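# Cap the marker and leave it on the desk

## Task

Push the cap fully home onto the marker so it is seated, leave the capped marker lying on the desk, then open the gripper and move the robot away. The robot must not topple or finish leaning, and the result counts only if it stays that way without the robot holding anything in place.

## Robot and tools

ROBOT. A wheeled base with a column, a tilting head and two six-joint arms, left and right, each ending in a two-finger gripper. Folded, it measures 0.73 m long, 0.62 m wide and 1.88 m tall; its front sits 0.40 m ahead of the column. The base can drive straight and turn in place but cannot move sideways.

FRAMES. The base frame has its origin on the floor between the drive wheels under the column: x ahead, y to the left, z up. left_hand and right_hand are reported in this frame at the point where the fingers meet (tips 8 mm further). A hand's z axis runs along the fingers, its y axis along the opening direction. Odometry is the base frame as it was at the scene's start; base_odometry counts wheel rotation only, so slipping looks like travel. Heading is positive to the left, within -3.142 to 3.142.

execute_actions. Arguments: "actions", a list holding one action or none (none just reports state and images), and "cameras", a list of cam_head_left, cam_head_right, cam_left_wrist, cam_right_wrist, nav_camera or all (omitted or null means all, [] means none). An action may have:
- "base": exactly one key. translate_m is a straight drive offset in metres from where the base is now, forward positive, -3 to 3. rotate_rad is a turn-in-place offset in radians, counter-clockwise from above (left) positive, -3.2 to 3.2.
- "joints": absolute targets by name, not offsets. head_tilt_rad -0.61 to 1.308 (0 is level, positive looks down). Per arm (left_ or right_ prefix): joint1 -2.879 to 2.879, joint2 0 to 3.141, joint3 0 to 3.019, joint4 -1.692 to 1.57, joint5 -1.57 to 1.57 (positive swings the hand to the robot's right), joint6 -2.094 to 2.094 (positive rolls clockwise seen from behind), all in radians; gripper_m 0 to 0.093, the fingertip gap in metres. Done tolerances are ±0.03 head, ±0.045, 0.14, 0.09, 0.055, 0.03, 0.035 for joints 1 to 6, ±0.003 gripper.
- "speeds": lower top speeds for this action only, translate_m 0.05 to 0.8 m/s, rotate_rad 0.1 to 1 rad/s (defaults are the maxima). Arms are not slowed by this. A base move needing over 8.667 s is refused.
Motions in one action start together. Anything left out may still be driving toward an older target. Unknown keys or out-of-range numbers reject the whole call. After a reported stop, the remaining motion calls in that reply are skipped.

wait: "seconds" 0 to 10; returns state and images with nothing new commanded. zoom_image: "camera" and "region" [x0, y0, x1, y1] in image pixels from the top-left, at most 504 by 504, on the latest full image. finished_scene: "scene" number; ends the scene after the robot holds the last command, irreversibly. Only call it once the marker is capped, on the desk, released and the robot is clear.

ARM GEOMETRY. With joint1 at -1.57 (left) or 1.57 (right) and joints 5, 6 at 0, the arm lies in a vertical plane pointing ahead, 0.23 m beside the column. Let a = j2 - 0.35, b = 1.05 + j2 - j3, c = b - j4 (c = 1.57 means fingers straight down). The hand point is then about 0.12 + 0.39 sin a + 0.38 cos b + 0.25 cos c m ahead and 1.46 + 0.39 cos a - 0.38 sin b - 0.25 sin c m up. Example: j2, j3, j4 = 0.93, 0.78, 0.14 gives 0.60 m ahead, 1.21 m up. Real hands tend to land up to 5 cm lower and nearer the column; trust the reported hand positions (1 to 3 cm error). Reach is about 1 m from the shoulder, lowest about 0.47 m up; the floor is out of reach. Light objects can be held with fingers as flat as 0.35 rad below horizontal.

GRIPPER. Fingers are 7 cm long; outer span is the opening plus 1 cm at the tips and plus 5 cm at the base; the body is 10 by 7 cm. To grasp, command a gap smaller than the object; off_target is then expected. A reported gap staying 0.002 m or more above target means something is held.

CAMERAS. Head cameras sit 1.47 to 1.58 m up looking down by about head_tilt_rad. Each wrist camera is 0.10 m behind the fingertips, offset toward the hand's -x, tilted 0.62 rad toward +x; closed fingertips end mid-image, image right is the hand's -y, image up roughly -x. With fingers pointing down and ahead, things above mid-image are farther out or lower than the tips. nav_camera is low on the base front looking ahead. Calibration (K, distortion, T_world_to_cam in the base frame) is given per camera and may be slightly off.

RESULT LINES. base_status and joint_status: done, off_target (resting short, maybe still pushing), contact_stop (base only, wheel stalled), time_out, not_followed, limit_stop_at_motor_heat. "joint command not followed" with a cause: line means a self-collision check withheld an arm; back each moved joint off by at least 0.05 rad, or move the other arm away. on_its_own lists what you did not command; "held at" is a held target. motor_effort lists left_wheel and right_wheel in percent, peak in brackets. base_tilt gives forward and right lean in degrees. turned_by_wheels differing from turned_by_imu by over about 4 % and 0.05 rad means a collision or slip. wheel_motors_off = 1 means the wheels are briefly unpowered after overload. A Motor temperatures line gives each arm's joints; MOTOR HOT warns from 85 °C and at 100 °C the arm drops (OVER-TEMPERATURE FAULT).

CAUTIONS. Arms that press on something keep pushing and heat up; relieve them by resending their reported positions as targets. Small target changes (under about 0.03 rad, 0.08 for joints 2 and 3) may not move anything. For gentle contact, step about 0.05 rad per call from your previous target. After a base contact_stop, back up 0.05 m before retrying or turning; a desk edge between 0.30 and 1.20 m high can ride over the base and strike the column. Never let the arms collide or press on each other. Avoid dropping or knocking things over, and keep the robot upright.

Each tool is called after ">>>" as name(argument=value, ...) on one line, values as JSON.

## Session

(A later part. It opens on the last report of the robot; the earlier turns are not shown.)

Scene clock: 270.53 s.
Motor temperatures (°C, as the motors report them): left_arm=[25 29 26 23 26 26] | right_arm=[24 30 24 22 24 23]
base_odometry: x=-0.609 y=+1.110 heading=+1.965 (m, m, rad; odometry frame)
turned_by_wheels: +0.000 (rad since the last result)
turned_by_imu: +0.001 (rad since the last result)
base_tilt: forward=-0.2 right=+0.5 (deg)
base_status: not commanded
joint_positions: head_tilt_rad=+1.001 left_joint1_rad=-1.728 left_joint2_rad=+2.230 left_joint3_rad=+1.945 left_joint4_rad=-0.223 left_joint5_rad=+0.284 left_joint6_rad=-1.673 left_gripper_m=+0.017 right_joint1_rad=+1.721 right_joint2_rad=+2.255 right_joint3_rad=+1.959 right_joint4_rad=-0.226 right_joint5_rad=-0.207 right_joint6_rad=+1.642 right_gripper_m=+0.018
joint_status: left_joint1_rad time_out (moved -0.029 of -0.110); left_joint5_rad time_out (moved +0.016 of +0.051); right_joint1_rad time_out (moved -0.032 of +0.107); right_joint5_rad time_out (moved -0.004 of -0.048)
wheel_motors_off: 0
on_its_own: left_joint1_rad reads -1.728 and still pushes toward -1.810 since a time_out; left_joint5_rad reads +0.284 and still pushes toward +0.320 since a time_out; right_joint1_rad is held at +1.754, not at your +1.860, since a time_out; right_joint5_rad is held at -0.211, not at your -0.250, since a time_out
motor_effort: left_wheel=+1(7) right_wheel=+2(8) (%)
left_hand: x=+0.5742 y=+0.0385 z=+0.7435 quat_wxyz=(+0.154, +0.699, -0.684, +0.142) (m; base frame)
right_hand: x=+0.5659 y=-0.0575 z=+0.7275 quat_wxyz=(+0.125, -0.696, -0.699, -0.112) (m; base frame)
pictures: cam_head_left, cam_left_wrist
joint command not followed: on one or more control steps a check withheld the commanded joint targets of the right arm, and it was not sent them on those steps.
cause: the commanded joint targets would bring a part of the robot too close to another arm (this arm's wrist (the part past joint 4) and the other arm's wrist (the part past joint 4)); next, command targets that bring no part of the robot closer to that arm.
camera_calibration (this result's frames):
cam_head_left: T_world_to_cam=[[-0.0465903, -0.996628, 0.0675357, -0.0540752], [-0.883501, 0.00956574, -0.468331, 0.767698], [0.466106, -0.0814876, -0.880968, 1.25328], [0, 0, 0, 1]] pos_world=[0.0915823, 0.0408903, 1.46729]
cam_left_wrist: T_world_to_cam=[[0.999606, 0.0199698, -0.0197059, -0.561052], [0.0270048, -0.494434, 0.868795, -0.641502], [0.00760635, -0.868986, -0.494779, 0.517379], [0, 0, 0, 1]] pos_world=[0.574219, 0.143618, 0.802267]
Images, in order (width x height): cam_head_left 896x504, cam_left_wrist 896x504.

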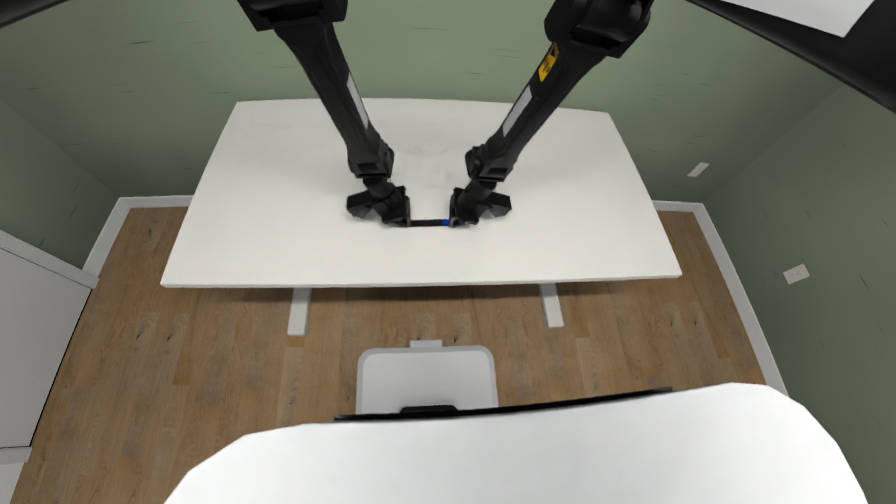

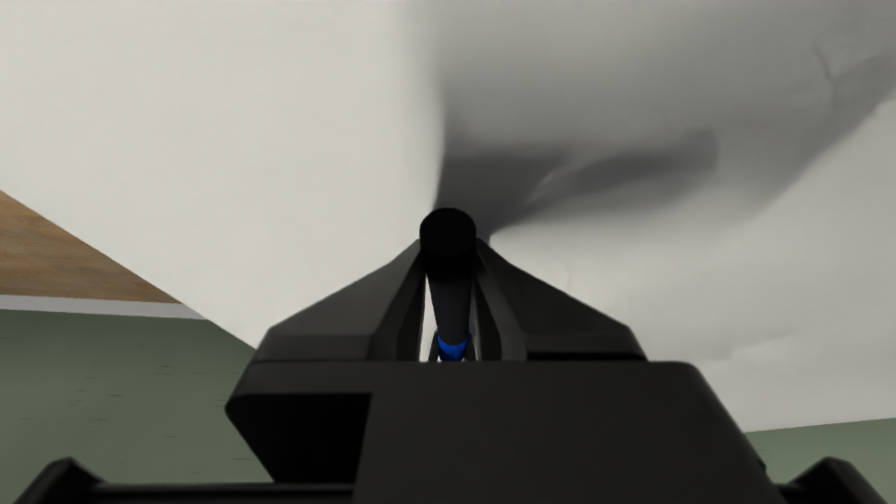

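Flush. Ease, release and inspect.

>>> execute_actions(actions=[{"joints":{"left_joint1_rad":-1.725,"right_joint1_rad":1.725,"left_joint5_rad":0.28,"right_joint5_rad":-0.205}}], cameras=[])

>>> execute_actions(actions=[{"joints":{"left_gripper_m":0.06,"right_gripper_m":0.06}}], cameras=[])

>>> execute_actions(actions=[{"joints":{"left_joint1_rad":-1.57,"right_joint1_rad":1.57,"left_joint2_rad":1.9,"left_joint3_rad":1.6,"right_joint2_rad":1.9,"right_joint3_rad":1.6,"left_joint5_rad":0,"right_joint5_rad":0}}], cameras=["cam_left_wrist","cam_head_left"])

>>> zoom_image(camera="cam_head_left", region=[390,205,470,245])

Scene clock: 277.50 s.
Motor temperatures (°C, as the motors report them): left_arm=[25 29 26 23 26 26] | right_arm=[24 30 24 22 24 23]
base_odometry: x=-0.609 y=+1.110 heading=+1.965 (m, m, rad; odometry frame)
turned_by_wheels: +0.000 (rad since the last result)
turned_by_imu: +0.001 (rad since the last result)
base_tilt: forward=-0.4 right=+0.7 (deg)
base_status: not commanded
joint_positions: head_tilt_rad=+1.001 left_joint1_rad=-1.727 left_joint2_rad=+2.230 left_joint3_rad=+1.945 left_joint4_rad=-0.223 left_joint5_rad=+0.270 left_joint6_rad=-1.673 left_gripper_m=+0.017 right_joint1_rad=+1.719 right_joint2_rad=+2.255 right_joint3_rad=+1.959 right_joint4_rad=-0.226 right_joint5_rad=-0.211 right_joint6_rad=+1.642 right_gripper_m=+0.018
joint_status: all done
wheel_motors_off: 0
motor_effort: left_wheel=+2(2) right_wheel=+2(2) (%)
left_hand: x=+0.5746 y=+0.0421 z=+0.7422 quat_wxyz=(+0.148, +0.701, -0.685, +0.136) (m; base frame)
right_hand: x=+0.5661 y=-0.0585 z=+0.7275 quat_wxyz=(+0.126, -0.696, -0.698, -0.113) (m; base frame)
pictures: none
No camera images: the call's "cameras" was empty. Leave "cameras" out to get every camera's image.

Scene clock: 278.13 s.
Motor temperatures (°C, as the motors report them): left_arm=[25 29 26 23 26 26] | right_arm=[24 30 24 22 24 23]
base_odometry: x=-0.609 y=+1.110 heading=+1.965 (m, m, rad; odometry frame)
turned_by_wheels: +0.000 (rad since the last result)
turned_by_imu: +0.000 (rad since the last result)
base_tilt: forward=-0.2 right=+0.6 (deg)
base_status: not commanded
joint_positions: head_tilt_rad=+1.001 left_joint1_rad=-1.727 left_joint2_rad=+2.230 left_joint3_rad=+1.945 left_joint4_rad=-0.223 left_joint5_rad=+0.278 left_joint6_rad=-1.673 left_gripper_m=+0.060 right_joint1_rad=+1.723 right_joint2_rad=+2.255 right_joint3_rad=+1.959 right_joint4_rad=-0.226 right_joint5_rad=-0.212 right_joint6_rad=+1.642 right_gripper_m=+0.060
joint_status: all done
wheel_motors_off: 0
motor_effort: left_wheel=+2(2) right_wheel=+2(2) (%)
left_hand: x=+0.5745 y=+0.0409 z=+0.7428 quat_wxyz=(+0.151, +0.700, -0.684, +0.139) (m; base frame)
right_hand: x=+0.5657 y=-0.0550 z=+0.7281 quat_wxyz=(+0.127, -0.695, -0.699, -0.114) (m; base frame)
pictures: none
No camera images: the call's "cameras" was empty. Leave "cameras" out to get every camera's image.

Scene clock: 279.53 s.
Motor temperatures (°C, as the motors report them): left_arm=[25 29 26 23 26 26] | right_arm=[24 30 24 22 24 23]
base_odometry: x=-0.609 y=+1.110 heading=+1.965 (m, m, rad; odometry frame)
turned_by_wheels: +0.000 (rad since the last result)
turned_by_imu: +0.000 (rad since the last result)
base_tilt: forward=-0.4 right=+0.7 (deg)
base_status: not commanded
joint_positions: head_tilt_rad=+1.001 left_joint1_rad=-1.573 left_joint2_rad=+1.880 left_joint3_rad=+1.602 left_joint4_rad=-0.223 left_joint5_rad=-0.001 left_joint6_rad=-1.672 left_gripper_m=+0.060 right_joint1_rad=+1.578 right_joint2_rad=+1.884 right_joint3_rad=+1.604 right_joint4_rad=-0.226 right_joint5_rad=+0.001 right_joint6_rad=+1.642 right_gripper_m=+0.060
joint_status: all done
wheel_motors_off: 0
motor_effort: left_wheel=+2(2) right_wheel=+2(2) (%)
left_hand: x=+0.6066 y=+0.2230 z=+0.8540 quat_wxyz=(-0.007, +0.742, -0.671, +0.009) (m; base frame)
right_hand: x=+0.6050 y=-0.2200 z=+0.8525 quat_wxyz=(-0.004, -0.731, -0.683, -0.008) (m; base frame)
pictures: cam_head_left, cam_left_wrist
camera_calibration (this result's frames):
cam_head_left: T_world_to_cam=[[-0.0465902, -0.996628, 0.0675357, -0.0540752], [-0.883501, 0.00956574, -0.468331, 0.767698], [0.466106, -0.0814876, -0.880968, 1.25328], [0, 0, 0, 1]] pos_world=[0.0915823, 0.0408903, 1.46729]
cam_left_wrist: T_world_to_cam=[[0.994508, 0.101627, 0.0250352, -0.648246], [0.0670333, -0.802148, 0.593351, -0.367534], [0.0803824, -0.588414, -0.804554, 0.890004], [0, 0, 0, 1]] pos_world=[0.597782, 0.294754, 0.950362]
Images, in order (width x height): cam_head_left 896x504, cam_left_wrist 896x504.

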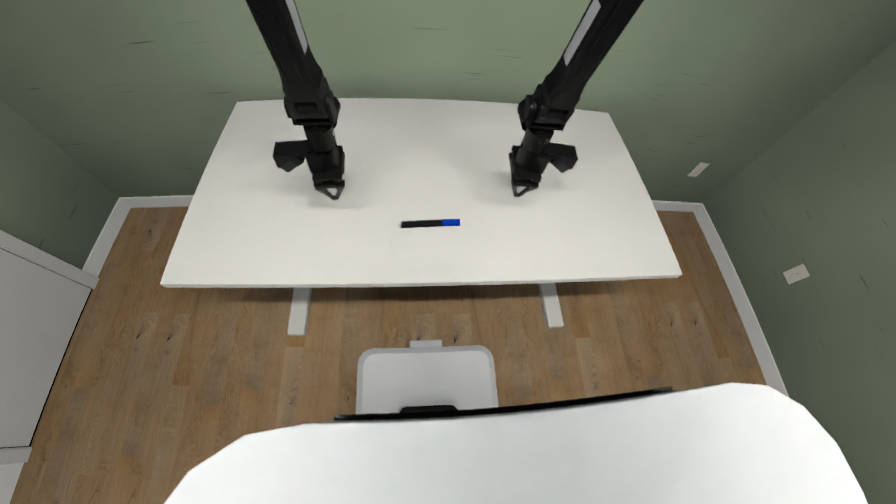

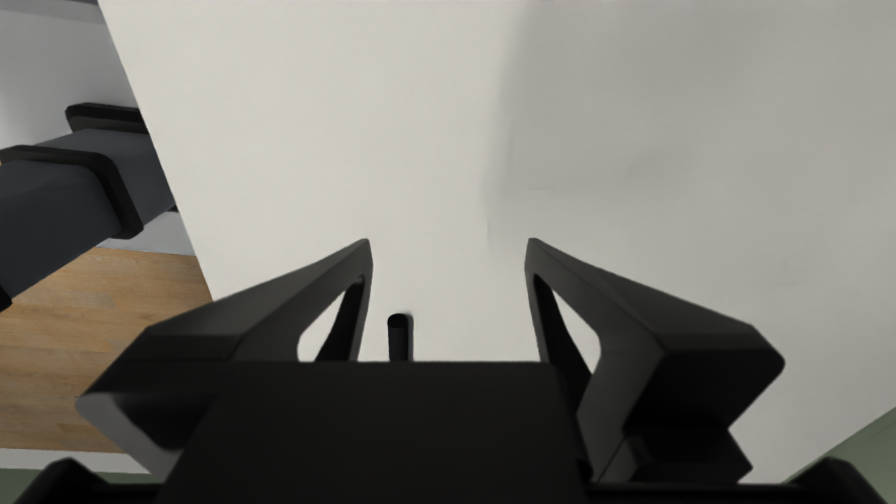

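Region (390, 205, 470, 245) of cam_head_left's 896x504 image, scaled by 6.300, with more detail than that image has.

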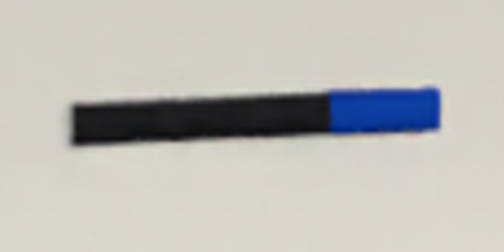

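>>> execute_actions(actions=[{"base":{"translate_m":-0.3}}], cameras=[])

>>> finished_scene(scene=1)

Scene clock: 284.60 s.
Motor temperatures (°C, as the motors report them): left_arm=[25 29 26 23 26 26] | right_arm=[24 31 24 22 24 23]
base_odometry: x=-0.493 y=+0.833 heading=+1.966 (m, m, rad; odometry frame)
turned_by_wheels: +0.001 (rad since the last result)
turned_by_imu: +0.003 (rad since the last result)
base_tilt: forward=-0.4 right=+0.7 (deg)
base_status: done
joint_positions: head_tilt_rad=+1.001 left_joint1_rad=-1.573 left_joint2_rad=+1.885 left_joint3_rad=+1.595 left_joint4_rad=-0.223 left_joint5_rad=-0.001 left_joint6_rad=-1.672 left_gripper_m=+0.060 right_joint1_rad=+1.576 right_joint2_rad=+1.888 right_joint3_rad=+1.598 right_joint4_rad=-0.226 right_joint5_rad=+0.001 right_joint6_rad=+1.642 right_gripper_m=+0.060
joint_status: not commanded
wheel_motors_off: 0
motor_effort: left_wheel=+1(55) right_wheel=-1(49) (%)
left_hand: x=+0.5994 y=+0.2230 z=+0.8509 quat_wxyz=(-0.003, +0.742, -0.671, +0.004) (m; base frame)
right_hand: x=+0.5983 y=-0.2212 z=+0.8497 quat_wxyz=(-0.001, -0.731, -0.682, -0.004) (m; base frame)
pictures: none
No camera images: the call's "cameras" was empty. Leave "cameras" out to get every camera's image.

The scene is finished: the task was done.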